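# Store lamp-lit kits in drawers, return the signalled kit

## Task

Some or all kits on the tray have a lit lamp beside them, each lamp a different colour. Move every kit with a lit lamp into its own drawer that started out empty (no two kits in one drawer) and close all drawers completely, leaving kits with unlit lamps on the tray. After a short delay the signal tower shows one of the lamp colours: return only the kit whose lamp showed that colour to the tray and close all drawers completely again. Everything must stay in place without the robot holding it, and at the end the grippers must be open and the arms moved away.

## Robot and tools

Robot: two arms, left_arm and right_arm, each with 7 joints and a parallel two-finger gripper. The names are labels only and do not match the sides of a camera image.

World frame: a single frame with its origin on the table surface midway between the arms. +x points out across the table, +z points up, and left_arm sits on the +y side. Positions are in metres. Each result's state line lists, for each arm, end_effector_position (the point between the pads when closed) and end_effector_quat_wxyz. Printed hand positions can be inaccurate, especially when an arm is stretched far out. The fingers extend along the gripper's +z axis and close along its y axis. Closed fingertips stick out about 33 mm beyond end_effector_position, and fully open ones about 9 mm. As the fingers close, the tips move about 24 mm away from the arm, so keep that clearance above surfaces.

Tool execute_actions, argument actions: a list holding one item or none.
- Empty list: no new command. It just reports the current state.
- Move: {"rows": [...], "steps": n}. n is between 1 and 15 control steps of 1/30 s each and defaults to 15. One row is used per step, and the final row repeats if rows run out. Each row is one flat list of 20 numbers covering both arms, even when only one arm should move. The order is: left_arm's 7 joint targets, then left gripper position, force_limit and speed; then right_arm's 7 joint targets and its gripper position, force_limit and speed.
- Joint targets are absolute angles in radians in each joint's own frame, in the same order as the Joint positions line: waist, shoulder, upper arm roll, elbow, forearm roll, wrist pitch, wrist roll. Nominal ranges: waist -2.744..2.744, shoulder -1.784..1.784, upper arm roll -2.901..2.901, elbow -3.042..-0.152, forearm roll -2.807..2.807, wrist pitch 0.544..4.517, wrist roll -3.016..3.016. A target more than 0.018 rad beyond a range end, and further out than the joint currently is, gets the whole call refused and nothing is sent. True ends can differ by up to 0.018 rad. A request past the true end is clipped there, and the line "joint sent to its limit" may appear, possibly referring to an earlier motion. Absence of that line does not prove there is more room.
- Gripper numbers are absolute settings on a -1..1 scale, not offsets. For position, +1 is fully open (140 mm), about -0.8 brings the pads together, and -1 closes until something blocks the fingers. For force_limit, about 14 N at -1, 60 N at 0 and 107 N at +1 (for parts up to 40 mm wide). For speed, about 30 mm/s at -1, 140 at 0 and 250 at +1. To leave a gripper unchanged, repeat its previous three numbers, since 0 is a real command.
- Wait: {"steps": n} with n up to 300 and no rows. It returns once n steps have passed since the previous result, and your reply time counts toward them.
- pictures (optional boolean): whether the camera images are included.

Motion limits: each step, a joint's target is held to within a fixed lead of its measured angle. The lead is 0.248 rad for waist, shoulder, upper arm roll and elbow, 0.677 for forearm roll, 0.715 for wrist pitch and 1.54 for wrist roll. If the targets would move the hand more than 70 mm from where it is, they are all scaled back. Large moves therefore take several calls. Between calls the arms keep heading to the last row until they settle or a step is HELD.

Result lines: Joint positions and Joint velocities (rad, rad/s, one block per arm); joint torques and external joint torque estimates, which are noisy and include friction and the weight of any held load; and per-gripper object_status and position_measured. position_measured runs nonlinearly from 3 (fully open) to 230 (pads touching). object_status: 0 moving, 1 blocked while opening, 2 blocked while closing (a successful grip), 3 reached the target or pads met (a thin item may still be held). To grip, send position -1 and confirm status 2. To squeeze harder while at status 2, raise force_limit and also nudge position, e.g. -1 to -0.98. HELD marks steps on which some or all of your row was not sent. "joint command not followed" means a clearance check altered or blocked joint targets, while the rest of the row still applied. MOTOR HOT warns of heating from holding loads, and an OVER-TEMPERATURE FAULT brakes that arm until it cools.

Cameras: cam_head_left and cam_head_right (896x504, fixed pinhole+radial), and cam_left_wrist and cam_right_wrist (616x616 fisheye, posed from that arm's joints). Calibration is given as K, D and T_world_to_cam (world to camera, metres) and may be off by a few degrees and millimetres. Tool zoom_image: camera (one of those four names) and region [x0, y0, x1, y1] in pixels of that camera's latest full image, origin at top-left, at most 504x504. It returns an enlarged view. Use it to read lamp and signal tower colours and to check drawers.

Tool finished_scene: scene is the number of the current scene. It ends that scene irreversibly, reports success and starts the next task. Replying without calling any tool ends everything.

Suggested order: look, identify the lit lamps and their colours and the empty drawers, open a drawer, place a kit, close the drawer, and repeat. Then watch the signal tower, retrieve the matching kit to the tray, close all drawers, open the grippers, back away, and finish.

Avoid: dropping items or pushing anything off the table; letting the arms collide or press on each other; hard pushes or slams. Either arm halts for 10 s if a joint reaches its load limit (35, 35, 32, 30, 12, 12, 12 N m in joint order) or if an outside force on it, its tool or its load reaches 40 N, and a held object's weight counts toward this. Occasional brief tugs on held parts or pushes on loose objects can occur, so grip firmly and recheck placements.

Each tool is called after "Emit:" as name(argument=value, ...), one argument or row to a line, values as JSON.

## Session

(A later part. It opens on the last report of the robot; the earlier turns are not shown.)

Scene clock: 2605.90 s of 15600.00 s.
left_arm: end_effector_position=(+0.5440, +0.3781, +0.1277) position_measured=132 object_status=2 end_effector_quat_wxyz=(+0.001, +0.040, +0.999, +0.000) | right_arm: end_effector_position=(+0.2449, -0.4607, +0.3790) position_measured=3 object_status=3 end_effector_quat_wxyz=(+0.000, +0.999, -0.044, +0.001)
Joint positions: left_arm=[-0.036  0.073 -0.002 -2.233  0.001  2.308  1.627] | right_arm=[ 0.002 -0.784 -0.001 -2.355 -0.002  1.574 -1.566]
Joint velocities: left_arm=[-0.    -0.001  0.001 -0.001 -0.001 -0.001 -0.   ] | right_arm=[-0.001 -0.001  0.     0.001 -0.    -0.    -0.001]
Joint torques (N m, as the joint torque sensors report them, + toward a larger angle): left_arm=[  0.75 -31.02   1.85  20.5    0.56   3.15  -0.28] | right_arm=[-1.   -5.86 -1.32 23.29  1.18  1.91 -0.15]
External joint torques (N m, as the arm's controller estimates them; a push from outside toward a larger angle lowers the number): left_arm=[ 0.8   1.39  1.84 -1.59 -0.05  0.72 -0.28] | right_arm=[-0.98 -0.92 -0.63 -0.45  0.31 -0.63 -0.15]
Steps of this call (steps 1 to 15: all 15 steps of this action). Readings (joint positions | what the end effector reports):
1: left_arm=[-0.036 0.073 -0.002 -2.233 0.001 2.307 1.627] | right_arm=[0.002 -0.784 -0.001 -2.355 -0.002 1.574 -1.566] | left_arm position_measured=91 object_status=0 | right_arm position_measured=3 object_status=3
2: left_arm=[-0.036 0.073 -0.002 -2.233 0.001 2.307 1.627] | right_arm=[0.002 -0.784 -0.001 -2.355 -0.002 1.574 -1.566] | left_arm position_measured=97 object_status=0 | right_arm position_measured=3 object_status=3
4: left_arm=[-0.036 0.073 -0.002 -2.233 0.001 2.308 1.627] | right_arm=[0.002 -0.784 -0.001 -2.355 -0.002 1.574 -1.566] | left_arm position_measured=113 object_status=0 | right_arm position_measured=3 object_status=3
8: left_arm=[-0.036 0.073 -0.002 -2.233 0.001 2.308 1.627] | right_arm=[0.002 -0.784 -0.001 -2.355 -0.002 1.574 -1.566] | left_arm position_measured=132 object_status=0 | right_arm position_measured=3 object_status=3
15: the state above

Emit:
execute_actions(
  actions=[
    {"rows":[[-0.036,0.048,0,-2.228,0,2.265,1.62,-1,0,0,0,-0.785,0,-2.356,0,1.571,-1.571,1,0,1],[-0.036,0.048,0,-2.228,0,2.265,1.62,-1,0,0,0,-0.785,0,-2.356,0,1.571,-1.571,1,0,1],[-0.036,0.048,0,-2.228,0,2.265,1.62,-1,0,0,0,-0.785,0,-2.356,0,1.571,-1.571,1,0,1],[-0.036,0.048,0,-2.228,0,2.265,1.62,-1,0,0,0,-0.785,0,-2.356,0,1.571,-1.571,1,0,1],[-0.036,0.048,0,-2.228,0,2.265,1.62,-1,0,0,0,-0.785,0,-2.356,0,1.571,-1.571,1,0,1],[-0.036,0.012,0,-2.218,0,2.21,1.62,-1,0,0,0,-0.785,0,-2.356,0,1.571,-1.571,1,0,1],[-0.036,0.012,0,-2.218,0,2.21,1.62,-1,0,0,0,-0.785,0,-2.356,0,1.571,-1.571,1,0,1],[-0.036,0.012,0,-2.218,0,2.21,1.62,-1,0,0,0,-0.785,0,-2.356,0,1.571,-1.571,1,0,1],[-0.036,0.012,0,-2.218,0,2.21,1.62,-1,0,0,0,-0.785,0,-2.356,0,1.571,-1.571,1,0,1],[-0.036,0.012,0,-2.218,0,2.21,1.62,-1,0,0,0,-0.785,0,-2.356,0,1.571,-1.571,1,0,1],[-0.036,-0.035,0,-2.206,0,2.15,1.62,-1,0,0,0,-0.785,0,-2.356,0,1.571,-1.571,1,0,1]],"steps":15},
  ],
  pictures=false,
)

Emit:
execute_actions(
  actions=[
    {"rows":[[-0.036,-0.082,0,-2.194,0,2.105,1.6,-1,0,0,0,-0.785,0,-2.356,0,1.571,-1.571,1,0,1]],"steps":10},
  ],
  pictures=false,
)

Emit:
execute_actions(
  actions=[
    {"rows":[[-0.1,-0.082,0,-2.194,0,2.105,1.45,-1,0,0,0,-0.785,0,-2.356,0,1.571,-1.571,1,0,1],[-0.14,-0.082,0,-2.194,0,2.105,1.4,-1,0,0,0,-0.785,0,-2.356,0,1.571,-1.571,1,0,1],[-0.18,-0.082,0,-2.194,0,2.105,1.36,-1,0,0,0,-0.785,0,-2.356,0,1.571,-1.571,1,0,1],[-0.22,-0.082,0,-2.194,0,2.105,1.32,-1,0,0,0,-0.785,0,-2.356,0,1.571,-1.571,1,0,1],[-0.26,-0.082,0,-2.194,0,2.105,1.28,-1,0,0,0,-0.785,0,-2.356,0,1.571,-1.571,1,0,1],[-0.30,-0.082,0,-2.194,0,2.105,1.24,-1,0,0,0,-0.785,0,-2.356,0,1.571,-1.571,1,0,1],[-0.34,-0.082,0,-2.194,0,2.105,1.2,-1,0,0,0,-0.785,0,-2.356,0,1.571,-1.571,1,0,1],[-0.38,-0.082,0,-2.194,0,2.105,1.16,-1,0,0,0,-0.785,0,-2.356,0,1.571,-1.571,1,0,1],[-0.42,-0.082,0,-2.194,0,2.105,1.12,-1,0,0,0,-0.785,0,-2.356,0,1.571,-1.571,1,0,1],[-0.46,-0.082,0,-2.194,0,2.105,1.08,-1,0,0,0,-0.785,0,-2.356,0,1.571,-1.571,1,0,1],[-0.5,-0.082,0,-2.194,0,2.105,1.04,-1,0,0,0,-0.785,0,-2.356,0,1.571,-1.571,1,0,1],[-0.54,-0.082,0,-2.194,0,2.105,1.01,-1,0,0,0,-0.785,0,-2.356,0,1.571,-1.571,1,0,1],[-0.57,-0.082,0,-2.194,0,2.105,1.005,-1,0,0,0,-0.785,0,-2.356,0,1.571,-1.571,1,0,1],[-0.595,-0.082,0,-2.194,0,2.105,1.005,-1,0,0,0,-0.785,0,-2.356,0,1.571,-1.571,1,0,1],[-0.607,-0.082,0,-2.194,0,2.105,1.005,-1,0,0,0,-0.785,0,-2.356,0,1.571,-1.571,1,0,1]],"steps":15},
  ],
  pictures=false,
)

Emit:
execute_actions(
  actions=[
    {"rows":[[-0.607,-0.02,0,-2.204,0,2.19,1.005,-1,0,0,0,-0.785,0,-2.356,0,1.571,-1.571,1,0,1],[-0.607,-0.02,0,-2.204,0,2.19,1.005,-1,0,0,0,-0.785,0,-2.356,0,1.571,-1.571,1,0,1],[-0.607,-0.02,0,-2.204,0,2.19,1.005,-1,0,0,0,-0.785,0,-2.356,0,1.571,-1.571,1,0,1],[-0.607,-0.02,0,-2.204,0,2.19,1.005,-1,0,0,0,-0.785,0,-2.356,0,1.571,-1.571,1,0,1],[-0.607,-0.02,0,-2.204,0,2.19,1.005,-1,0,0,0,-0.785,0,-2.356,0,1.571,-1.571,1,0,1],[-0.607,0.039,0,-2.213,0,2.26,1.005,-1,0,0,0,-0.785,0,-2.356,0,1.571,-1.571,1,0,1],[-0.607,0.039,0,-2.213,0,2.26,1.005,-1,0,0,0,-0.785,0,-2.356,0,1.571,-1.571,1,0,1],[-0.607,0.039,0,-2.213,0,2.26,1.005,-1,0,0,0,-0.785,0,-2.356,0,1.571,-1.571,1,0,1],[-0.607,0.039,0,-2.213,0,2.26,1.005,-1,0,0,0,-0.785,0,-2.356,0,1.571,-1.571,1,0,1],[-0.607,0.039,0,-2.213,0,2.26,1.005,-1,0,0,0,-0.785,0,-2.356,0,1.571,-1.571,1,0,1],[-0.607,0.087,0,-2.24,0,2.335,1.005,-1,0,0,0,-0.785,0,-2.356,0,1.571,-1.571,1,0,1]],"steps":15},
  ],
  pictures=false,
)

Emit:
execute_actions(
  actions=[
    {"rows":[[-0.607,0.135,0,-2.262,0,2.405,1.005,-1,0,0,0,-0.785,0,-2.356,0,1.571,-1.571,1,0,1],[-0.607,0.135,0,-2.262,0,2.405,1.005,-1,0,0,0,-0.785,0,-2.356,0,1.571,-1.571,1,0,1],[-0.607,0.135,0,-2.262,0,2.405,1.005,-1,0,0,0,-0.785,0,-2.356,0,1.571,-1.571,1,0,1],[-0.607,0.135,0,-2.262,0,2.405,1.005,-1,0,0,0,-0.785,0,-2.356,0,1.571,-1.571,1,0,1],[-0.607,0.135,0,-2.262,0,2.405,1.005,-1,0,0,0,-0.785,0,-2.356,0,1.571,-1.571,1,0,1],[-0.607,0.135,0,-2.262,0,2.405,1.005,-1,0,0,0,-0.785,0,-2.356,0,1.571,-1.571,1,0,1],[-0.607,0.19,0,-2.274,0,2.47,1.005,-1,0,0,0,-0.785,0,-2.356,0,1.571,-1.571,1,0,1]],"steps":15},
  ],
  pictures=false,
)

Emit:
execute_actions(
  actions=[
    {"steps":12},
  ],
)

Scene clock: 2675.33 s of 15600.00 s.
left_arm: end_effector_position=(+0.5353, +0.3784, +0.1812) position_measured=132 object_status=2 end_effector_quat_wxyz=(+0.003, +0.040, +0.999, +0.000) | right_arm: end_effector_position=(+0.2449, -0.4607, +0.3790) position_measured=3 object_status=3 end_effector_quat_wxyz=(+0.000, +0.999, -0.044, +0.001)
Joint positions: left_arm=[-0.036 -0.028 -0.002 -2.208  0.001  2.186  1.627] | right_arm=[ 0.002 -0.784 -0.001 -2.355 -0.002  1.574 -1.566]
Joint velocities: left_arm=[-0.    -0.144 -0.     0.065 -0.    -0.178 -0.001] | right_arm=[ 0.     0.001  0.001  0.002 -0.     0.     0.002]
Joint torques (N m, as the joint torque sensors report them, + toward a larger angle): left_arm=[ -0.83 -25.88   1.75  21.37   0.66   1.38  -0.25] | right_arm=[-0.62 -6.18 -1.12 23.87  1.22  1.91 -0.13]
External joint torques (N m, as the arm's controller estimates them; a push from outside toward a larger angle lowers the number): left_arm=[-0.77 -1.15  1.83  1.39  0.02 -0.62 -0.25] | right_arm=[-0.64 -1.29 -0.51  0.12  0.34 -0.63 -0.13]
Steps of this call (steps 1 to 15: the robot went on to your last target; steps 16 to 90: nothing new was sent; then 65.93 s passed at rest; steps 91 to 105: all 15 steps of this action). Readings (joint positions | what the end effector reports):
91: left_arm=[-0.036 0.070 -0.002 -2.233 0.001 2.301 1.627] | right_arm=[0.002 -0.784 -0.001 -2.355 -0.002 1.574 -1.566] | left_arm position_measured=132 object_status=2 | right_arm position_measured=3 object_status=3
92: left_arm=[-0.036 0.064 -0.002 -2.233 0.001 2.295 1.627] | right_arm=[0.002 -0.784 -0.001 -2.355 -0.002 1.574 -1.566] | left_arm position_measured=132 object_status=2 | right_arm position_measured=3 object_status=3
94: left_arm=[-0.036 0.056 -0.002 -2.231 0.001 2.286 1.627] | right_arm=[0.002 -0.784 -0.001 -2.355 -0.002 1.574 -1.566] | left_arm position_measured=132 object_status=2 | right_arm position_measured=3 object_status=3
98: left_arm=[-0.036 0.029 -0.002 -2.226 0.001 2.251 1.627] | right_arm=[0.002 -0.784 -0.001 -2.355 -0.002 1.574 -1.566] | left_arm position_measured=132 object_status=2 | right_arm position_measured=3 object_status=3
105: the state above

Scene clock: 2675.67 s of 15600.00 s.
left_arm: end_effector_position=(+0.5280, +0.3786, +0.2093) position_measured=132 object_status=2 end_effector_quat_wxyz=(+0.003, +0.033, +0.999, +0.000) | right_arm: end_effector_position=(+0.2449, -0.4607, +0.3790) position_measured=3 object_status=3 end_effector_quat_wxyz=(+0.000, +0.999, -0.044, +0.001)
Joint positions: left_arm=[-0.036 -0.081 -0.002 -2.194  0.001  2.12   1.613] | right_arm=[ 0.002 -0.784 -0.001 -2.355 -0.002  1.574 -1.566]
Joint velocities: left_arm=[-0.    -0.    -0.002 -0.001  0.    -0.07  -0.024] | right_arm=[ 0.001  0.001 -0.    -0.001 -0.     0.001  0.001]
Joint torques (N m, as the joint torque sensors report them, + toward a larger angle): left_arm=[ -0.81 -29.2    1.54  23.02   0.66   1.88  -0.28] | right_arm=[-0.59 -6.36 -0.92 24.01  1.17  1.89 -0.2 ]
External joint torques (N m, as the arm's controller estimates them; a push from outside toward a larger angle lowers the number): left_arm=[-0.72 -0.5   1.7  -0.71 -0.04 -0.59 -0.28] | right_arm=[-0.56 -1.64 -0.21  0.43  0.3  -0.63 -0.2 ]
Steps of this call (steps 1 to 10: all 10 steps of this action). Readings (joint positions | what the end effector reports):
1: left_arm=[-0.036 -0.038 -0.002 -2.207 0.001 2.172 1.625] | right_arm=[0.002 -0.784 -0.001 -2.355 -0.002 1.574 -1.566] | left_arm position_measured=132 object_status=2 | right_arm position_measured=3 object_status=3
2: left_arm=[-0.036 -0.050 -0.002 -2.205 0.001 2.160 1.623] | right_arm=[0.002 -0.784 -0.001 -2.355 -0.002 1.574 -1.566] | left_arm position_measured=132 object_status=2 | right_arm position_measured=3 object_status=3
4: left_arm=[-0.036 -0.070 -0.002 -2.198 0.001 2.143 1.620] | right_arm=[0.002 -0.784 -0.001 -2.355 -0.002 1.574 -1.566] | left_arm position_measured=132 object_status=2 | right_arm position_measured=3 object_status=3
8: left_arm=[-0.036 -0.081 -0.002 -2.194 0.001 2.125 1.615] | right_arm=[0.002 -0.784 -0.001 -2.355 -0.002 1.574 -1.566] | left_arm position_measured=132 object_status=2 | right_arm position_measured=3 object_status=3
10: the state above

Scene clock: 2676.17 s of 15600.00 s.
left_arm: end_effector_position=(+0.4503, +0.1231, +0.2085) position_measured=132 object_status=2 end_effector_quat_wxyz=(-0.001, +0.098, +0.995, +0.001) | right_arm: end_effector_position=(+0.2449, -0.4607, +0.3790) position_measured=3 object_status=3 end_effector_quat_wxyz=(+0.000, +0.999, -0.044, +0.001)
Joint positions: left_arm=[-0.556 -0.081 -0.004 -2.194  0.001  2.11   1.22 ] | right_arm=[ 0.002 -0.784 -0.001 -2.355 -0.002  1.574 -1.566]
Joint velocities: left_arm=[-0.785 -0.002 -0.095  0.001 -0.    -0.006 -0.687] | right_arm=[ 0.     0.    -0.001 -0.    -0.001  0.    -0.001]
Joint torques (N m, as the joint torque sensors report them, + toward a larger angle): left_arm=[  6.37 -28.88   8.14  23.29   0.77   2.01  -0.45] | right_arm=[-0.82 -6.06 -1.08 23.69  1.19  1.9  -0.19]
External joint torques (N m, as the arm's controller estimates them; a push from outside toward a larger angle lowers the number): left_arm=[-2.63  0.27 -0.8   0.17 -0.09 -0.3  -0.47] | right_arm=[-0.8  -1.27 -0.38  0.08  0.32 -0.63 -0.19]
Steps of this call (steps 1 to 15: all 15 steps of this action). Readings (joint positions | what the end effector reports):
1: left_arm=[-0.047 -0.081 0.004 -2.194 0.001 2.117 1.598] | right_arm=[0.002 -0.784 -0.001 -2.355 -0.002 1.574 -1.566] | left_arm position_measured=132 object_status=2 | right_arm position_measured=3 object_status=3
2: left_arm=[-0.068 -0.081 0.009 -2.194 0.001 2.116 1.579] | right_arm=[0.002 -0.784 -0.001 -2.355 -0.002 1.574 -1.566] | left_arm position_measured=132 object_status=2 | right_arm position_measured=3 object_status=3
4: left_arm=[-0.131 -0.081 0.012 -2.194 0.001 2.113 1.534] | right_arm=[0.002 -0.784 -0.001 -2.355 -0.002 1.574 -1.566] | left_arm position_measured=132 object_status=2 | right_arm position_measured=3 object_status=3
8: left_arm=[-0.287 -0.081 0.005 -2.194 0.001 2.112 1.428] | right_arm=[0.002 -0.784 -0.001 -2.355 -0.002 1.574 -1.566] | left_arm position_measured=132 object_status=2 | right_arm position_measured=3 object_status=3
15: the state above

Scene clock: 2676.67 s of 15600.00 s.
left_arm: end_effector_position=(+0.4426, +0.0979, +0.1178) position_measured=132 object_status=2 end_effector_quat_wxyz=(-0.015, +0.038, +0.999, +0.009) | right_arm: end_effector_position=(+0.2449, -0.4607, +0.3790) position_measured=3 object_status=3 end_effector_quat_wxyz=(+0.000, +0.999, -0.044, +0.001)
Joint positions: left_arm=[-0.606  0.083 -0.003 -2.239  0.001  2.287  1.052] | right_arm=[ 0.002 -0.784 -0.001 -2.355 -0.002  1.574 -1.566]
Joint velocities: left_arm=[-0.     0.149 -0.002 -0.094  0.001  0.231 -0.134] | right_arm=[-0.    -0.    -0.001  0.001  0.001  0.    -0.   ]
Joint torques (N m, as the joint torque sensors report them, + toward a larger angle): left_arm=[ -0.75 -38.82   2.06  24.57   0.58   3.86  -0.45] | right_arm=[-0.57 -6.01 -1.07 23.71  1.18  1.88 -0.13]
External joint torques (N m, as the arm's controller estimates them; a push from outside toward a larger angle lowers the number): left_arm=[-0.55 -0.17  2.18 -1.13 -0.04  0.95 -0.45] | right_arm=[-0.6  -1.11 -0.41  0.03  0.3  -0.65 -0.13]
Steps of this call (steps 1 to 15: all 15 steps of this action). Readings (joint positions | what the end effector reports):
1: left_arm=[-0.578 -0.073 -0.007 -2.193 0.001 2.123 1.198] | right_arm=[0.002 -0.784 -0.001 -2.355 -0.002 1.574 -1.566] | left_arm position_measured=132 object_status=2 | right_arm position_measured=3 object_status=3
2: left_arm=[-0.592 -0.059 -0.009 -2.193 0.001 2.136 1.179] | right_arm=[0.002 -0.784 -0.001 -2.355 -0.002 1.574 -1.566] | left_arm position_measured=132 object_status=2 | right_arm position_measured=3 object_status=3
4: left_arm=[-0.605 -0.034 -0.010 -2.200 0.001 2.152 1.146] | right_arm=[0.002 -0.784 -0.001 -2.355 -0.002 1.574 -1.566] | left_arm position_measured=132 object_status=2 | right_arm position_measured=3 object_status=3
8: left_arm=[-0.606 0.017 -0.005 -2.208 0.001 2.201 1.098] | right_arm=[0.002 -0.784 -0.001 -2.355 -0.002 1.574 -1.566] | left_arm position_measured=132 object_status=2 | right_arm position_measured=3 object_status=3
15: the state above

Scene clock: 2677.17 s of 15600.00 s.
left_arm: end_effector_position=(+0.4461, +0.0955, +0.0588) position_measured=132 object_status=2 end_effector_quat_wxyz=(-0.009, +0.022, +1.000, +0.006) | right_arm: end_effector_position=(+0.2449, -0.4607, +0.3790) position_measured=3 object_status=3 end_effector_quat_wxyz=(+0.000, +0.999, -0.044, +0.001)
Joint positions: left_arm=[-0.606  0.191 -0.003 -2.276  0.001  2.447  1.02 ] | right_arm=[ 0.002 -0.784 -0.001 -2.355 -0.002  1.574 -1.566]
Joint velocities: left_arm=[ 0.001 -0.001  0.     0.    -0.     0.111 -0.027] | right_arm=[ 0.    -0.    -0.     0.     0.001  0.001 -0.   ]
Joint torques (N m, as the joint torque sensors report them, + toward a larger angle): left_arm=[ -1.42 -34.98   2.35  20.56   0.43   3.15  -0.22] | right_arm=[-0.41 -6.03 -1.3  23.38  1.2   1.83 -0.12]
External joint torques (N m, as the arm's controller estimates them; a push from outside toward a larger angle lowers the number): left_arm=[-1.48 -0.53  2.13  0.39 -0.06  0.82 -0.23] | right_arm=[-0.48 -1.06 -0.72 -0.37  0.31 -0.71 -0.12]
Steps of this call (steps 1 to 15: all 15 steps of this action). Readings (joint positions | what the end effector reports):
1: left_arm=[-0.606 0.093 -0.003 -2.243 0.001 2.307 1.048] | right_arm=[0.002 -0.784 -0.001 -2.355 -0.002 1.574 -1.566] | left_arm position_measured=132 object_status=2 | right_arm position_measured=3 object_status=3
2: left_arm=[-0.606 0.105 -0.003 -2.247 0.001 2.325 1.044] | right_arm=[0.002 -0.784 -0.001 -2.355 -0.002 1.574 -1.566] | left_arm position_measured=132 object_status=2 | right_arm position_measured=3 object_status=3
4: left_arm=[-0.606 0.125 -0.003 -2.257 0.001 2.349 1.038] | right_arm=[0.002 -0.784 -0.001 -2.355 -0.002 1.574 -1.566] | left_arm position_measured=132 object_status=2 | right_arm position_measured=3 object_status=3
8: left_arm=[-0.606 0.157 -0.003 -2.264 0.001 2.398 1.028] | right_arm=[0.002 -0.784 -0.001 -2.355 -0.002 1.574 -1.566] | left_arm position_measured=132 object_status=2 | right_arm position_measured=3 object_status=3
15: the state above

Scene clock: 2677.57 s of 15600.00 s.
left_arm: end_effector_position=(+0.4504, +0.0926, +0.0601) position_measured=132 object_status=2 end_effector_quat_wxyz=(-0.002, +0.019, +1.000, +0.001) | right_arm: end_effector_position=(+0.2449, -0.4607, +0.3790) position_measured=3 object_status=3 end_effector_quat_wxyz=(+0.000, +0.999, -0.044, +0.001)
Joint positions: left_arm=[-0.606  0.191 -0.003 -2.276  0.001  2.463  1.014] | right_arm=[ 0.002 -0.784 -0.001 -2.355 -0.002  1.574 -1.566]
Joint velocities: left_arm=[ 0.001 -0.001 -0.001 -0.001 -0.001  0.009 -0.007] | right_arm=[ 0.     0.001  0.001 -0.001  0.001 -0.     0.002]
Joint torques (N m, as the joint torque sensors report them, + toward a larger angle): left_arm=[ -1.06 -35.51   2.15  20.61   0.52   3.22  -0.25] | right_arm=[-0.74 -6.   -1.1  23.31  1.17  1.93 -0.19]
External joint torques (N m, as the arm's controller estimates them; a push from outside toward a larger angle lowers the number): left_arm=[-1.06 -1.    1.99  0.37  0.03  0.79 -0.25] | right_arm=[-0.78 -1.15 -0.47 -0.34  0.29 -0.59 -0.19]
Steps of this call (steps 1 to 12: the robot went on to your last target). Readings (joint positions | what the end effector reports):
1: left_arm=[-0.606 0.191 -0.003 -2.276 0.001 2.450 1.019] | right_arm=[0.002 -0.784 -0.001 -2.355 -0.002 1.574 -1.566] | left_arm position_measured=132 object_status=2 | right_arm position_measured=3 object_status=3
2: left_arm=[-0.606 0.191 -0.003 -2.276 0.001 2.453 1.018] | right_arm=[0.002 -0.784 -0.001 -2.355 -0.002 1.574 -1.566] | left_arm position_measured=132 object_status=2 | right_arm position_measured=3 object_status=3
4: left_arm=[-0.606 0.191 -0.003 -2.276 0.001 2.457 1.017] | right_arm=[0.002 -0.784 -0.001 -2.355 -0.002 1.574 -1.566] | left_arm position_measured=132 object_status=2 | right_arm position_measured=3 object_status=3
8: left_arm=[-0.606 0.191 -0.003 -2.276 0.001 2.461 1.015] | right_arm=[0.002 -0.784 -0.001 -2.355 -0.002 1.574 -1.566] | left_arm position_measured=132 object_status=2 | right_arm position_measured=3 object_status=3
12: the state above
camera_calibration (this result's frames):
cam_left_wrist: T_world_to_cam=[[0.196537, 0.978996, -0.0542272, -0.167677], [0.895845, -0.156814, 0.415778, -0.400909], [0.398542, -0.130295, -0.907848, 0.0777181], [0, 0, 0, 1]] pos_world=[0.361133, 0.111413, 0.228153]
cam_right_wrist: T_world_to_cam=[[-0.0904809, -0.995753, 0.0169987, -0.445918], [-0.917806, 0.0899994, 0.386694, 0.111021], [-0.386582, 0.0193869, -0.922051, 0.629273], [0, 0, 0, 1]] pos_world=[0.304814, -0.466216, 0.544871]

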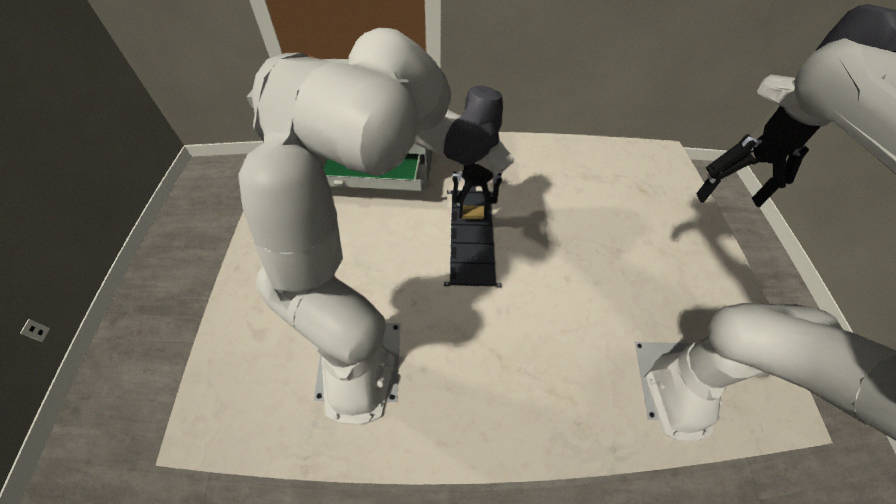

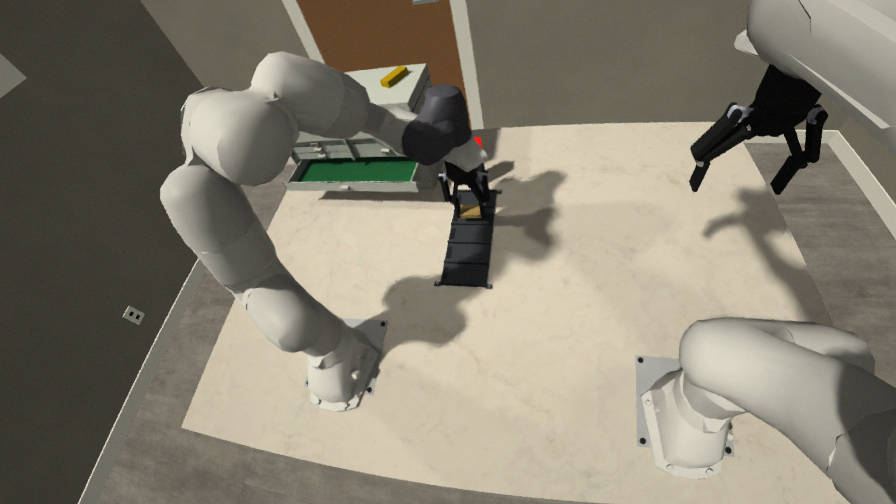

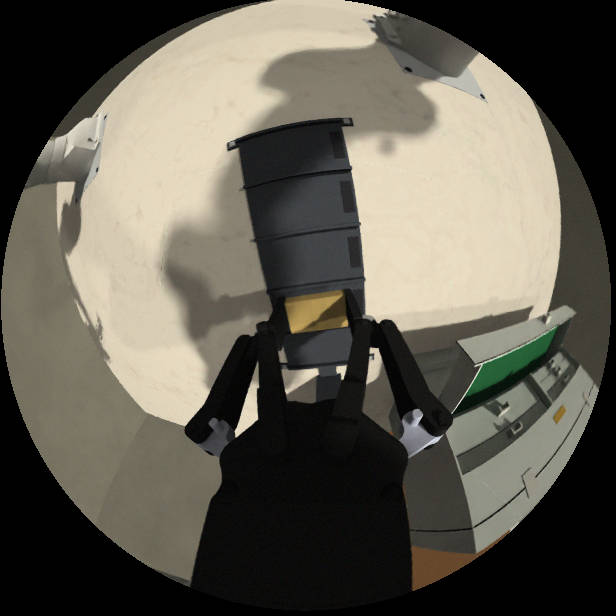

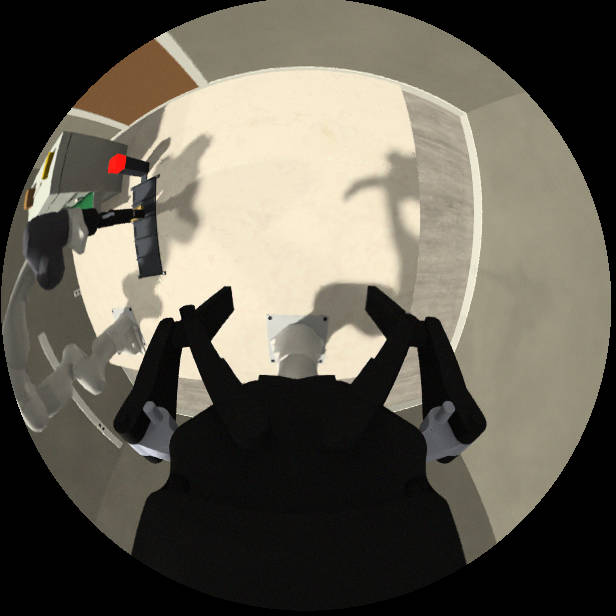

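Adjust q1 slightly and descend in steps.

Emit:
execute_actions(
  actions=[
    {"rows":[[-0.598,0.21,0,-2.277,0,2.493,1.012,-1,0,0,0,-0.785,0,-2.356,0,1.571,-1.571,1,0,1],[-0.598,0.21,0,-2.277,0,2.493,1.012,-1,0,0,0,-0.785,0,-2.356,0,1.571,-1.571,1,0,1],[-0.598,0.21,0,-2.277,0,2.493,1.012,-1,0,0,0,-0.785,0,-2.356,0,1.571,-1.571,1,0,1],[-0.598,0.21,0,-2.277,0,2.493,1.012,-1,0,0,0,-0.785,0,-2.356,0,1.571,-1.571,1,0,1],[-0.598,0.21,0,-2.277,0,2.493,1.012,-1,0,0,0,-0.785,0,-2.356,0,1.571,-1.571,1,0,1],[-0.598,0.21,0,-2.277,0,2.493,1.012,-1,0,0,0,-0.785,0,-2.356,0,1.571,-1.571,1,0,1],[-0.598,0.226,0,-2.28,0,2.512,1.012,-1,0,0,0,-0.785,0,-2.356,0,1.571,-1.571,1,0,1]],"steps":15},
  ],
  pictures=false,
)

Emit:
execute_actions(
  actions=[
    {"rows":[[-0.598,0.236,0,-2.282,0,2.524,1.012,-1,0,0,0,-0.785,0,-2.356,0,1.571,-1.571,1,0,1]],"steps":15},
  ],
  pictures=false,
)

Scene clock: 2691.27 s of 15600.00 s.
left_arm: end_effector_position=(+0.4525, +0.0951, +0.0436) position_measured=132 object_status=2 end_effector_quat_wxyz=(-0.002, +0.015, +1.000, +0.001) | right_arm: end_effector_position=(+0.2449, -0.4607, +0.3790) position_measured=3 object_status=3 end_effector_quat_wxyz=(+0.000, +0.999, -0.044, +0.001)
Joint positions: left_arm=[-0.601  0.226 -0.002 -2.28   0.001  2.502  1.012] | right_arm=[ 0.002 -0.784 -0.001 -2.355 -0.002  1.574 -1.566]
Joint velocities: left_arm=[-0.     0.     0.001  0.     0.001  0.029 -0.002] | right_arm=[ 0.001  0.001 -0.001 -0.     0.001  0.    -0.001]
Joint torques (N m, as the joint torque sensors report them, + toward a larger angle): left_arm=[  0.93 -34.54   1.58  19.36   0.58   3.38   0.18] | right_arm=[-0.75 -6.23 -1.14 23.17  1.21  1.9  -0.15]
External joint torques (N m, as the arm's controller estimates them; a push from outside toward a larger angle lowers the number): left_arm=[ 0.96  0.47  1.41 -0.34  0.11  0.96  0.18] | right_arm=[-0.74 -1.37 -0.46 -0.48  0.33 -0.63 -0.15]
Steps of this call (steps 1 to 30: the robot went on to your last target; steps 31 to 90: nothing new was sent; then 10.20 s passed at rest; steps 91 to 105: all 15 steps of this action). Readings (joint positions | what the end effector reports):
91: left_arm=[-0.606 0.194 -0.002 -2.276 0.001 2.469 1.012] | right_arm=[0.002 -0.784 -0.001 -2.355 -0.002 1.574 -1.566] | left_arm position_measured=132 object_status=2 | right_arm position_measured=3 object_status=3
92: left_arm=[-0.604 0.198 -0.002 -2.276 0.001 2.473 1.012] | right_arm=[0.002 -0.784 -0.001 -2.355 -0.002 1.574 -1.566] | left_arm position_measured=132 object_status=2 | right_arm position_measured=3 object_status=3
94: left_arm=[-0.602 0.205 -0.002 -2.277 0.001 2.478 1.012] | right_arm=[0.002 -0.784 -0.001 -2.355 -0.002 1.574 -1.566] | left_arm position_measured=132 object_status=2 | right_arm position_measured=3 object_status=3
98: left_arm=[-0.601 0.216 -0.002 -2.278 0.001 2.489 1.012] | right_arm=[0.002 -0.784 -0.001 -2.355 -0.002 1.574 -1.566] | left_arm position_measured=132 object_status=2 | right_arm position_measured=3 object_status=3
105: the state above

Scene clock: 2691.77 s of 15600.00 s.
left_arm: end_effector_position=(+0.4536, +0.0944, +0.0392) position_measured=132 object_status=2 end_effector_quat_wxyz=(+0.000, +0.015, +1.000, -0.000) | right_arm: end_effector_position=(+0.2449, -0.4607, +0.3790) position_measured=3 object_status=3 end_effector_quat_wxyz=(+0.000, +0.999, -0.044, +0.001)
Joint positions: left_arm=[-0.601  0.235 -0.002 -2.282  0.001  2.518  1.012] | right_arm=[ 0.002 -0.784 -0.001 -2.355 -0.002  1.574 -1.566]
Joint velocities: left_arm=[ 0.001 -0.001 -0.     0.    -0.001  0.006  0.001] | right_arm=[ 0.001 -0.003  0.001  0.001  0.001 -0.     0.   ]
Joint torques (N m, as the joint torque sensors report them, + toward a larger angle): left_arm=[  0.99 -35.57   2.06  19.55   0.5    3.29   0.15] | right_arm=[-0.86 -5.86 -1.19 23.47  1.21  1.87 -0.14]
External joint torques (N m, as the arm's controller estimates them; a push from outside toward a larger angle lowers the number): left_arm=[ 0.97 -0.36  1.85 -0.04  0.04  0.85  0.15] | right_arm=[-0.88 -0.88 -0.57 -0.26  0.33 -0.66 -0.14]
Steps of this call (steps 1 to 15: all 15 steps of this action). Readings (joint positions | what the end effector reports):
1: left_arm=[-0.601 0.227 -0.002 -2.280 0.001 2.505 1.012] | right_arm=[0.002 -0.784 -0.001 -2.355 -0.002 1.574 -1.566] | left_arm position_measured=132 object_status=2 | right_arm position_measured=3 object_status=3
2: left_arm=[-0.601 0.229 -0.002 -2.280 0.001 2.508 1.012] | right_arm=[0.002 -0.784 -0.001 -2.355 -0.002 1.574 -1.566] | left_arm position_measured=132 object_status=2 | right_arm position_measured=3 object_status=3
4: left_arm=[-0.601 0.233 -0.002 -2.281 0.001 2.511 1.012] | right_arm=[0.002 -0.784 -0.001 -2.355 -0.002 1.574 -1.566] | left_arm position_measured=132 object_status=2 | right_arm position_measured=3 object_status=3
8: left_arm=[-0.601 0.235 -0.002 -2.282 0.001 2.515 1.012] | right_arm=[0.002 -0.784 -0.001 -2.355 -0.002 1.574 -1.566] | left_arm position_measured=132 object_status=2 | right_arm position_measured=3 object_status=3
15: the state above

Emit:
execute_actions(
  actions=[
    {"rows":[[-0.598,0.246,0,-2.284,0,2.535,1.012,-1,0,0,0,-0.785,0,-2.356,0,1.571,-1.571,1,0,1]],"steps":15},
  ],
  pictures=false,
)

Scene clock: 2697.07 s of 15600.00 s.
left_arm: end_effector_position=(+0.4531, +0.0947, +0.0349) position_measured=132 object_status=2 end_effector_quat_wxyz=(-0.000, +0.015, +1.000, +0.000) | right_arm: end_effector_position=(+0.2449, -0.4607, +0.3790) position_measured=3 object_status=3 end_effector_quat_wxyz=(+0.000, +0.999, -0.044, +0.001)
Joint positions: left_arm=[-0.601  0.244 -0.002 -2.283  0.001  2.526  1.012] | right_arm=[ 0.002 -0.784 -0.001 -2.355 -0.002  1.574 -1.566]
Joint velocities: left_arm=[-0.001 -0.    -0.    -0.001 -0.001  0.     0.001] | right_arm=[-0.     0.001 -0.001 -0.     0.002 -0.     0.   ]
Joint torques (N m, as the joint torque sensors report them, + toward a larger angle): left_arm=[  1.38 -34.71   2.14  18.64   0.58   3.9    0.1 ] | right_arm=[-0.59 -5.84 -1.16 23.53  1.17  1.93 -0.13]
External joint torques (N m, as the arm's controller estimates them; a push from outside toward a larger angle lowers the number): left_arm=[ 1.44  0.59  1.99 -0.8   0.12  1.46  0.1 ] | right_arm=[-0.59 -1.03 -0.5  -0.12  0.3  -0.6  -0.13]
Steps of this call (steps 1 to 15: the robot went on to your last target; steps 16 to 90: nothing new was sent; then 1.80 s passed at rest; steps 91 to 105: all 15 steps of this action). Readings (joint positions | what the end effector reports):
91: left_arm=[-0.601 0.237 -0.002 -2.282 0.001 2.521 1.012] | right_arm=[0.002 -0.784 -0.001 -2.355 -0.002 1.574 -1.566] | left_arm position_measured=132 object_status=2 | right_arm position_measured=3 object_status=3
92: left_arm=[-0.601 0.239 -0.002 -2.282 0.001 2.523 1.012] | right_arm=[0.002 -0.784 -0.001 -2.355 -0.002 1.574 -1.566] | left_arm position_measured=132 object_status=2 | right_arm position_measured=3 object_status=3
94: left_arm=[-0.601 0.243 -0.002 -2.283 0.001 2.525 1.012] | right_arm=[0.002 -0.784 -0.001 -2.355 -0.002 1.574 -1.566] | left_arm position_measured=132 object_status=2 | right_arm position_measured=3 object_status=3
98: left_arm=[-0.601 0.244 -0.002 -2.283 0.001 2.526 1.012] | right_arm=[0.002 -0.784 -0.001 -2.355 -0.002 1.574 -1.566] | left_arm position_measured=132 object_status=2 | right_arm position_measured=3 object_status=3
105: the state above

Emit:
execute_actions(
  actions=[
    {"rows":[[-0.6,0.243,0,-2.283,0,2.526,1.012,0.2,0,0,0,-0.785,0,-2.356,0,1.571,-1.571,1,0,1]],"steps":10},
  ],
  pictures=false,
)

Emit:
execute_actions(
  actions=[
    {"rows":[[-0.6,0.215,0,-2.279,0,2.485,1.012,0.2,0,0,0,-0.785,0,-2.356,0,1.571,-1.571,1,0,1],[-0.6,0.215,0,-2.279,0,2.485,1.012,0.2,0,0,0,-0.785,0,-2.356,0,1.571,-1.571,1,0,1],[-0.6,0.215,0,-2.279,0,2.485,1.012,0.2,0,0,0,-0.785,0,-2.356,0,1.571,-1.571,1,0,1],[-0.6,0.215,0,-2.279,0,2.485,1.012,0.2,0,0,0,-0.785,0,-2.356,0,1.571,-1.571,1,0,1],[-0.6,0.19,0,-2.274,0,2.45,1.012,0.2,0,0,0,-0.785,0,-2.356,0,1.571,-1.571,1,0,1],[-0.6,0.19,0,-2.274,0,2.45,1.012,0.2,0,0,0,-0.785,0,-2.356,0,1.571,-1.571,1,0,1],[-0.6,0.19,0,-2.274,0,2.45,1.012,0.2,0,0,0,-0.785,0,-2.356,0,1.571,-1.571,1,0,1],[-0.6,0.19,0,-2.274,0,2.45,1.012,0.2,0,0,0,-0.785,0,-2.356,0,1.571,-1.571,1,0,1],[-0.6,0.135,0,-2.262,0,2.385,1.012,0.2,0,0,0,-0.785,0,-2.356,0,1.571,-1.571,1,0,1],[-0.6,0.135,0,-2.262,0,2.385,1.012,0.2,0,0,0,-0.785,0,-2.356,0,1.571,-1.571,1,0,1],[-0.6,0.135,0,-2.262,0,2.385,1.012,0.2,0,0,0,-0.785,0,-2.356,0,1.571,-1.571,1,0,1],[-0.6,0.04,0,-2.27,0,2.3,1.012,0.2,0,0,0,-0.785,0,-2.356,0,1.571,-1.571,1,0,1]],"steps":15},
  ],
  pictures=false,
)

Emit:
execute_actions(
  actions=[
    {"rows":[[-0.6,-0.33,0,-2.55,0,2.3,1.3,-1,0,1,0,-0.785,0,-2.356,0,1.571,-1.571,1,0,1]],"steps":15},
  ],
  pictures=false,
)

Emit:
execute_actions(
  actions=[
    {"rows":[[-0.5,-0.626,0,-2.849,0,2.5,1.62,-1,0,1,0,-0.785,0,-2.356,0,1.571,-1.571,1,0,1]],"steps":15},
  ],
  pictures=false,
)

Emit:
execute_actions(
  actions=[
    {"rows":[[0.043,-0.626,0,-2.849,0,2.572,1.62,-1,0,1,0,-0.785,0,-2.356,0,1.571,-1.571,1,0,1]],"steps":15},
  ],
  pictures=false,
)

Emit:
execute_actions(
  actions=[
    {"rows":[[0.043,-0.52,0,-2.857,0,2.68,1.62,-1,0,1,0,-0.785,0,-2.356,0,1.571,-1.571,1,0,1],[0.043,-0.52,0,-2.857,0,2.68,1.62,-1,0,1,0,-0.785,0,-2.356,0,1.571,-1.571,1,0,1],[0.043,-0.52,0,-2.857,0,2.68,1.62,-1,0,1,0,-0.785,0,-2.356,0,1.571,-1.571,1,0,1],[0.043,-0.52,0,-2.857,0,2.68,1.62,-1,0,1,0,-0.785,0,-2.356,0,1.571,-1.571,1,0,1],[0.043,-0.52,0,-2.857,0,2.68,1.62,-1,0,1,0,-0.785,0,-2.356,0,1.571,-1.571,1,0,1],[0.043,-0.52,0,-2.857,0,2.68,1.62,-1,0,1,0,-0.785,0,-2.356,0,1.571,-1.571,1,0,1],[0.043,-0.4125,0,-2.864,0,2.8,1.62,-1,0,1,0,-0.785,0,-2.356,0,1.571,-1.571,1,0,1]],"steps":15},
  ],
  pictures=false,
)

Emit:
execute_actions(
  actions=[
    {"steps":10},
  ],
)

Scene clock: 2730.50 s of 15600.00 s.
left_arm: end_effector_position=(+0.4531, +0.0947, +0.0350) position_measured=104 object_status=0 end_effector_quat_wxyz=(-0.000, +0.015, +1.000, +0.000) | right_arm: end_effector_position=(+0.2449, -0.4607, +0.3790) position_measured=3 object_status=3 end_effector_quat_wxyz=(+0.000, +0.999, -0.044, +0.001)
Joint positions: left_arm=[-0.601  0.244 -0.002 -2.283  0.001  2.526  1.012] | right_arm=[ 0.002 -0.784 -0.001 -2.355 -0.002  1.574 -1.566]
Joint velocities: left_arm=[ 0.    -0.001 -0.001 -0.001 -0.002 -0.    -0.   ] | right_arm=[ 0.     0.001 -0.001  0.    -0.001 -0.    -0.   ]
Joint torques (N m, as the joint torque sensors report them, + toward a larger angle): left_arm=[  0.08 -36.74   1.46  18.63   0.42   2.48   0.13] | right_arm=[-1.08 -5.94 -1.13 23.58  1.18  1.91 -0.18]
External joint torques (N m, as the arm's controller estimates them; a push from outside toward a larger angle lowers the number): left_arm=[ 0.04 -1.4   1.22 -0.8  -0.03  0.04  0.13] | right_arm=[-1.08 -1.15 -0.45 -0.03  0.3  -0.61 -0.18]
Steps of this call (steps 1 to 15: the robot went on to your last target; steps 16 to 90: nothing new was sent; then 30.10 s passed at rest; steps 91 to 100: all 10 steps of this action). Readings (joint positions | what the end effector reports):
91: left_arm=[-0.601 0.244 -0.002 -2.283 0.001 2.526 1.012] | right_arm=[0.002 -0.784 -0.001 -2.355 -0.002 1.574 -1.566] | left_arm position_measured=132 object_status=0 | right_arm position_measured=3 object_status=3
92: left_arm=[-0.601 0.244 -0.002 -2.283 0.001 2.526 1.012] | right_arm=[0.002 -0.784 -0.001 -2.355 -0.002 1.574 -1.566] | left_arm position_measured=131 object_status=0 | right_arm position_measured=3 object_status=3
94: left_arm=[-0.601 0.244 -0.002 -2.283 0.001 2.526 1.012] | right_arm=[0.002 -0.784 -0.001 -2.355 -0.002 1.574 -1.566] | left_arm position_measured=111 object_status=0 | right_arm position_measured=3 object_status=3
98: left_arm=[-0.601 0.244 -0.002 -2.283 0.001 2.526 1.012] | right_arm=[0.002 -0.784 -0.001 -2.355 -0.002 1.574 -1.566] | left_arm position_measured=104 object_status=0 | right_arm position_measured=3 object_status=3
100: the state above

Scene clock: 2731.00 s of 15600.00 s.
left_arm: end_effector_position=(+0.4565, +0.0926, +0.1243) position_measured=104 object_status=3 end_effector_quat_wxyz=(+0.016, +0.015, +1.000, -0.010) | right_arm: end_effector_position=(+0.2449, -0.4607, +0.3790) position_measured=3 object_status=3 end_effector_quat_wxyz=(+0.000, +0.999, -0.044, +0.001)
Joint positions: left_arm=[-0.601  0.061 -0.002 -2.268  0.001  2.366  1.012] | right_arm=[ 0.002 -0.784 -0.001 -2.355 -0.002  1.574 -1.566]
Joint velocities: left_arm=[-0.001 -0.461  0.     0.096  0.    -0.328  0.001] | right_arm=[ 0.001 -0.001  0.001  0.001 -0.001  0.     0.   ]
Joint torques (N m, as the joint torque sensors report them, + toward a larger angle): left_arm=[ -0.15 -19.79   2.24  15.96   0.58   0.84   0.17] | right_arm=[-0.64 -6.32 -1.24 23.31  1.17  1.96 -0.14]
External joint torques (N m, as the arm's controller estimates them; a push from outside toward a larger angle lowers the number): left_arm=[-0.07 -0.28  2.29  0.75  0.04 -0.69  0.17] | right_arm=[-0.66 -1.42 -0.62 -0.38  0.29 -0.57 -0.14]
Steps of this call (steps 1 to 15: all 15 steps of this action). Readings (joint positions | what the end effector reports):
1: left_arm=[-0.601 0.240 -0.002 -2.284 0.001 2.520 1.012] | right_arm=[0.002 -0.784 -0.001 -2.355 -0.002 1.574 -1.566] | left_arm position_measured=104 object_status=0 | right_arm position_measured=3 object_status=3
2: left_arm=[-0.601 0.234 -0.002 -2.284 0.001 2.514 1.012] | right_arm=[0.002 -0.784 -0.001 -2.355 -0.002 1.574 -1.566] | left_arm position_measured=104 object_status=0 | right_arm position_measured=3 object_status=3
4: left_arm=[-0.601 0.223 -0.002 -2.281 0.001 2.506 1.012] | right_arm=[0.002 -0.784 -0.001 -2.355 -0.002 1.574 -1.566] | left_arm position_measured=104 object_status=3 | right_arm position_measured=3 object_status=3
8: left_arm=[-0.601 0.197 -0.002 -2.276 0.001 2.478 1.012] | right_arm=[0.002 -0.784 -0.001 -2.355 -0.002 1.574 -1.566] | left_arm position_measured=104 object_status=3 | right_arm position_measured=3 object_status=3
15: the state above

Scene clock: 2731.50 s of 15600.00 s.
left_arm: end_effector_position=(+0.3826, +0.1423, +0.1829) position_measured=233 object_status=0 end_effector_quat_wxyz=(+0.040, +0.126, +0.991, -0.019) | right_arm: end_effector_position=(+0.2449, -0.4607, +0.3790) position_measured=3 object_status=3 end_effector_quat_wxyz=(+0.000, +0.999, -0.044, +0.001)
Joint positions: left_arm=[-0.601 -0.328 -0.002 -2.548  0.001  2.308  1.234] | right_arm=[ 0.002 -0.784 -0.001 -2.355 -0.002  1.574 -1.566]
Joint velocities: left_arm=[ 0.    -0.001 -0.001 -0.019  0.    -0.025  0.194] | right_arm=[-0.001  0.001  0.     0.     0.001  0.001  0.001]
Joint torques (N m, as the joint torque sensors report them, + toward a larger angle): left_arm=[ -0.41 -20.37   1.75  21.41   0.45   2.     0.48] | right_arm=[-0.63 -6.08 -1.1  23.47  1.22  1.92 -0.18]
External joint torques (N m, as the arm's controller estimates them; a push from outside toward a larger angle lowers the number): left_arm=[-0.36 -0.69  2.09 -2.06 -0.2  -0.72  0.49] | right_arm=[-0.62 -1.3  -0.41 -0.18  0.35 -0.61 -0.18]
Steps of this call (steps 1 to 15: all 15 steps of this action). Readings (joint positions | what the end effector reports):
1: left_arm=[-0.601 0.017 -0.002 -2.307 0.001 2.363 1.030] | right_arm=[0.002 -0.784 -0.001 -2.355 -0.002 1.574 -1.566] | left_arm position_measured=104 object_status=0 | right_arm position_measured=3 object_status=3
2: left_arm=[-0.601 -0.041 -0.002 -2.364 0.001 2.356 1.050] | right_arm=[0.002 -0.784 -0.001 -2.355 -0.002 1.574 -1.566] | left_arm position_measured=115 object_status=0 | right_arm position_measured=3 object_status=3
4: left_arm=[-0.601 -0.178 -0.002 -2.472 0.001 2.335 1.096] | right_arm=[0.002 -0.784 -0.001 -2.355 -0.002 1.574 -1.566] | left_arm position_measured=142 object_status=0 | right_arm position_measured=3 object_status=3
8: left_arm=[-0.601 -0.314 -0.002 -2.528 0.001 2.319 1.166] | right_arm=[0.002 -0.784 -0.001 -2.355 -0.002 1.574 -1.566] | left_arm position_measured=196 object_status=0 | right_arm position_measured=3 object_status=3
15: the state above

Scene clock: 2732.00 s of 15600.00 s.
left_arm: end_effector_position=(+0.3680, +0.2008, +0.1853) position_measured=233 object_status=3 end_effector_quat_wxyz=(+0.126, +0.225, +0.966, -0.034) | right_arm: end_effector_position=(+0.2449, -0.4607, +0.3790) position_measured=3 object_status=3 end_effector_quat_wxyz=(+0.000, +0.999, -0.044, +0.001)
Joint positions: left_arm=[-0.503 -0.624  0.002 -2.847  0.001  2.486  1.539] | right_arm=[ 0.002 -0.784 -0.001 -2.355 -0.002  1.574 -1.566]
Joint velocities: left_arm=[ 0.002 -0.005 -0.001 -0.003  0.     0.061  0.245] | right_arm=[-0.    -0.    -0.     0.     0.    -0.     0.003]
Joint torques (N m, as the joint torque sensors report them, + toward a larger angle): left_arm=[  0.85 -11.11  -0.86  22.31   0.57   3.91   0.45] | right_arm=[-0.85 -6.38 -0.79 23.76  1.19  1.87 -0.1 ]
External joint torques (N m, as the arm's controller estimates them; a push from outside toward a larger angle lowers the number): left_arm=[ 0.86 -1.58 -0.28 -1.13 -0.08  0.94  0.46] | right_arm=[-0.83 -1.56 -0.1   0.1   0.32 -0.66 -0.1 ]
Steps of this call (steps 1 to 15: all 15 steps of this action). Readings (joint positions | what the end effector reports):
1: left_arm=[-0.581 -0.376 -0.010 -2.608 0.002 2.345 1.271] | right_arm=[0.002 -0.784 -0.001 -2.355 -0.002 1.574 -1.566] | left_arm position_measured=233 object_status=3 | right_arm position_measured=3 object_status=3
2: left_arm=[-0.557 -0.455 -0.008 -2.688 0.002 2.371 1.306] | right_arm=[0.002 -0.784 -0.001 -2.355 -0.002 1.574 -1.566] | left_arm position_measured=233 object_status=3 | right_arm position_measured=3 object_status=3
4: left_arm=[-0.521 -0.559 0.001 -2.783 0.001 2.409 1.367] | right_arm=[0.002 -0.784 -0.001 -2.355 -0.002 1.574 -1.566] | left_arm position_measured=233 object_status=3 | right_arm position_measured=3 object_status=3
8: left_arm=[-0.505 -0.615 0.002 -2.836 0.001 2.456 1.454] | right_arm=[0.002 -0.784 -0.001 -2.355 -0.002 1.574 -1.566] | left_arm position_measured=233 object_status=3 | right_arm position_measured=3 object_status=3
15: the state above

Scene clock: 2732.50 s of 15600.00 s.
left_arm: end_effector_position=(+0.4353, +0.4127, +0.1986) position_measured=233 object_status=3 end_effector_quat_wxyz=(+0.168, -0.014, +0.986, +0.006) | right_arm: end_effector_position=(+0.2449, -0.4607, +0.3790) position_measured=3 object_status=3 end_effector_quat_wxyz=(+0.000, +0.999, -0.044, +0.001)
Joint positions: left_arm=[ 0.035 -0.624  0.004 -2.847  0.001  2.561  1.593] | right_arm=[ 0.002 -0.784 -0.001 -2.355 -0.002  1.574 -1.566]
Joint velocities: left_arm=[ 0.076 -0.001 -0.    -0.001 -0.002  0.044  0.067] | right_arm=[-0.001  0.001  0.001 -0.     0.001 -0.001 -0.001]
Joint torques (N m, as the joint torque sensors report them, + toward a larger angle): left_arm=[  0.15 -10.99  -2.3   21.49   0.49   3.87   0.47] | right_arm=[-0.93 -6.19 -0.99 23.21  1.16  1.93 -0.16]
External joint torques (N m, as the arm's controller estimates them; a push from outside toward a larger angle lowers the number): left_arm=[ 0.88 -1.4  -0.99 -1.91 -0.22  0.81  0.48] | right_arm=[-0.92 -1.4  -0.31 -0.39  0.29 -0.59 -0.16]
Steps of this call (steps 1 to 15: all 15 steps of this action). Readings (joint positions | what the end effector reports):
1: left_arm=[-0.468 -0.624 -0.008 -2.847 0.002 2.494 1.544] | right_arm=[0.002 -0.784 -0.001 -2.355 -0.002 1.574 -1.566] | left_arm position_measured=233 object_status=3 | right_arm position_measured=3 object_status=3
2: left_arm=[-0.418 -0.624 -0.008 -2.847 0.002 2.503 1.549] | right_arm=[0.002 -0.784 -0.001 -2.355 -0.002 1.574 -1.566] | left_arm position_measured=233 object_status=3 | right_arm position_measured=3 object_status=3
4: left_arm=[-0.315 -0.624 -0.006 -2.847 0.002 2.517 1.557] | right_arm=[0.002 -0.784 -0.001 -2.355 -0.002 1.574 -1.566] | left_arm position_measured=233 object_status=3 | right_arm position_measured=3 object_status=3
8: left_arm=[-0.108 -0.624 -0.003 -2.847 0.002 2.538 1.570] | right_arm=[0.002 -0.784 -0.001 -2.355 -0.002 1.574 -1.566] | left_arm position_measured=233 object_status=3 | right_arm position_measured=3 object_status=3
15: the state above

Scene clock: 2733.00 s of 15600.00 s.
left_arm: end_effector_position=(+0.4488, +0.4153, +0.1372) position_measured=233 object_status=3 end_effector_quat_wxyz=(+0.158, -0.008, +0.987, +0.007) | right_arm: end_effector_position=(+0.2449, -0.4607, +0.3790) position_measured=3 object_status=3 end_effector_quat_wxyz=(+0.000, +0.999, -0.044, +0.001)
Joint positions: left_arm=[ 0.04  -0.415  0.003 -2.865  0.001  2.768  1.609] | right_arm=[ 0.002 -0.784 -0.001 -2.355 -0.002  1.574 -1.566]
Joint velocities: left_arm=[ 0.     0.011  0.001 -0.    -0.     0.167  0.013] | right_arm=[ 0.001 -0.    -0.001  0.     0.002 -0.001 -0.001]
Joint torques (N m, as the joint torque sensors report them, + toward a larger angle): left_arm=[  0.67 -13.51  -1.47  21.4    0.4    3.85   0.47] | right_arm=[-0.67 -6.08 -1.22 23.23  1.22  1.85 -0.2 ]
External joint torques (N m, as the arm's controller estimates them; a push from outside toward a larger angle lowers the number): left_arm=[ 0.65  0.91 -1.09  0.3  -0.12  0.83  0.47] | right_arm=[-0.69 -1.2  -0.57 -0.49  0.33 -0.68 -0.2 ]
Steps of this call (steps 1 to 15: all 15 steps of this action). Readings (joint positions | what the end effector reports):
1: left_arm=[0.037 -0.606 0.004 -2.845 0.001 2.582 1.595] | right_arm=[0.002 -0.784 -0.001 -2.355 -0.002 1.574 -1.566] | left_arm position_measured=233 object_status=3 | right_arm position_measured=3 object_status=3
2: left_arm=[0.038 -0.578 0.003 -2.846 0.001 2.600 1.597] | right_arm=[0.002 -0.784 -0.001 -2.355 -0.002 1.574 -1.566] | left_arm position_measured=233 object_status=3 | right_arm position_measured=3 object_status=3
4: left_arm=[0.039 -0.542 0.003 -2.854 0.001 2.624 1.600] | right_arm=[0.002 -0.784 -0.001 -2.355 -0.002 1.574 -1.566] | left_arm position_measured=233 object_status=3 | right_arm position_measured=3 object_status=3
8: left_arm=[0.040 -0.474 0.003 -2.855 0.001 2.692 1.605] | right_arm=[0.002 -0.784 -0.001 -2.355 -0.002 1.574 -1.566] | left_arm position_measured=233 object_status=3 | right_arm position_measured=3 object_status=3
15: the state above

Scene clock: 2733.33 s of 15600.00 s.
left_arm: end_effector_position=(+0.4553, +0.4157, +0.1414) position_measured=233 object_status=3 end_effector_quat_wxyz=(+0.170, -0.007, +0.985, +0.008) | right_arm: end_effector_position=(+0.2449, -0.4607, +0.3790) position_measured=3 object_status=3 end_effector_quat_wxyz=(+0.000, +0.999, -0.044, +0.001)
Joint positions: left_arm=[ 0.04  -0.415  0.003 -2.865  0.001  2.792  1.612] | right_arm=[ 0.002 -0.784 -0.001 -2.355 -0.002  1.574 -1.566]
Joint velocities: left_arm=[ 0.    -0.001  0.     0.001 -0.     0.022  0.005] | right_arm=[ 0.    -0.001  0.    -0.     0.    -0.     0.001]
Joint torques (N m, as the joint torque sensors report them, + toward a larger angle): left_arm=[  1.1  -12.37  -1.82  21.74   0.42   3.94   0.42] | right_arm=[-0.72 -5.99 -1.49 23.51  1.23  1.93 -0.17]
External joint torques (N m, as the arm's controller estimates them; a push from outside toward a larger angle lowers the number): left_arm=[ 1.08  2.04 -1.44  0.57 -0.1   0.84  0.43] | right_arm=[-0.75 -1.17 -0.89 -0.13  0.35 -0.59 -0.17]
Steps of this call (steps 1 to 10: the robot went on to your last target). Readings (joint positions | what the end effector reports):
1: left_arm=[0.040 -0.415 0.003 -2.865 0.001 2.773 1.610] | right_arm=[0.002 -0.784 -0.001 -2.355 -0.002 1.574 -1.566] | left_arm position_measured=233 object_status=3 | right_arm position_measured=3 object_status=3
2: left_arm=[0.040 -0.415 0.003 -2.865 0.001 2.777 1.610] | right_arm=[0.002 -0.784 -0.001 -2.355 -0.002 1.574 -1.566] | left_arm position_measured=233 object_status=3 | right_arm position_measured=3 object_status=3
4: left_arm=[0.040 -0.415 0.003 -2.865 0.001 2.784 1.611] | right_arm=[0.002 -0.784 -0.001 -2.355 -0.002 1.574 -1.566] | left_arm position_measured=233 object_status=3 | right_arm position_measured=3 object_status=3
8: left_arm=[0.040 -0.415 0.003 -2.865 0.001 2.790 1.612] | right_arm=[0.002 -0.784 -0.001 -2.355 -0.002 1.574 -1.566] | left_arm position_measured=233 object_status=3 | right_arm position_measured=3 object_status=3
10: the state above
camera_calibration (this result's frames):
cam_left_wrist: T_world_to_cam=[[0.151829, 0.98831, 0.0138284, -0.473685], [0.709663, -0.118739, 0.694464, -0.358834], [0.687987, -0.0956265, -0.719395, 0.0188655], [0, 0, 0, 1]] pos_world=[0.313591, 0.427344, 0.269319]
cam_right_wrist: T_world_to_cam=[[-0.0904808, -0.995753, 0.0169987, -0.445918], [-0.917806, 0.0899993, 0.386694, 0.111021], [-0.386582, 0.0193869, -0.922051, 0.629273], [0, 0, 0, 1]] pos_world=[0.304814, -0.466216, 0.544871]

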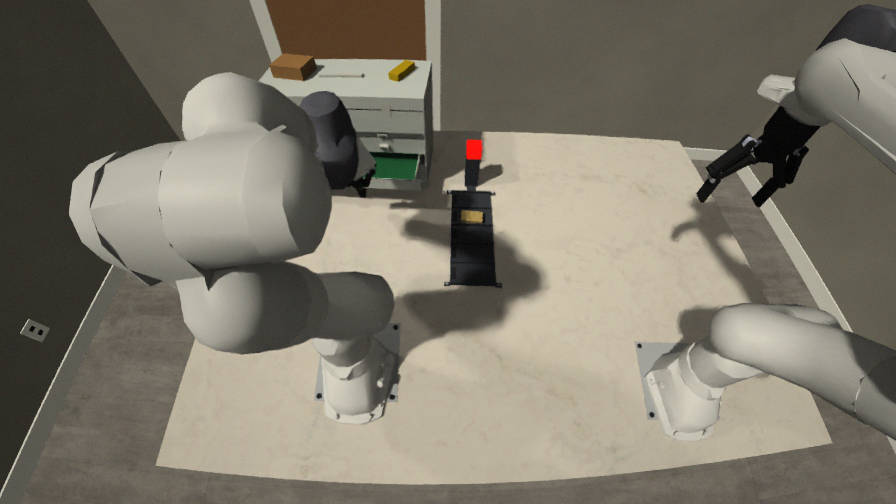

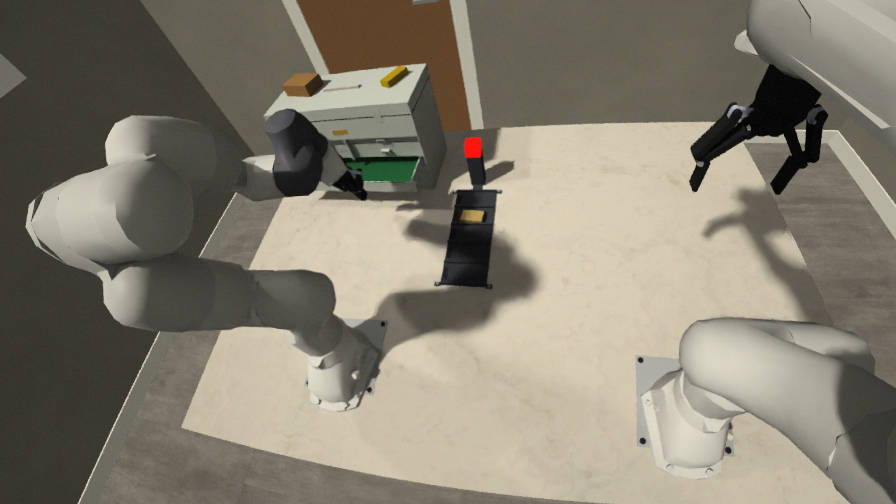

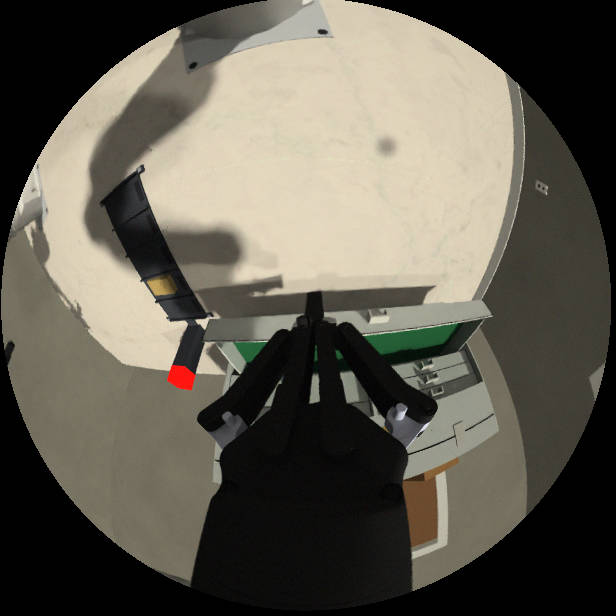

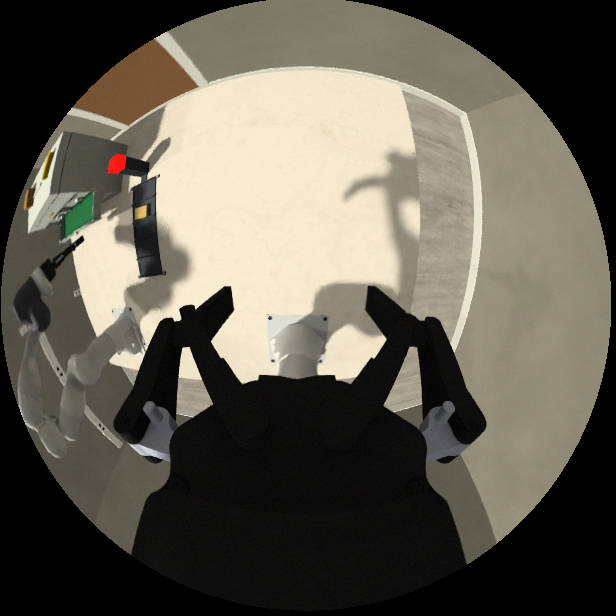

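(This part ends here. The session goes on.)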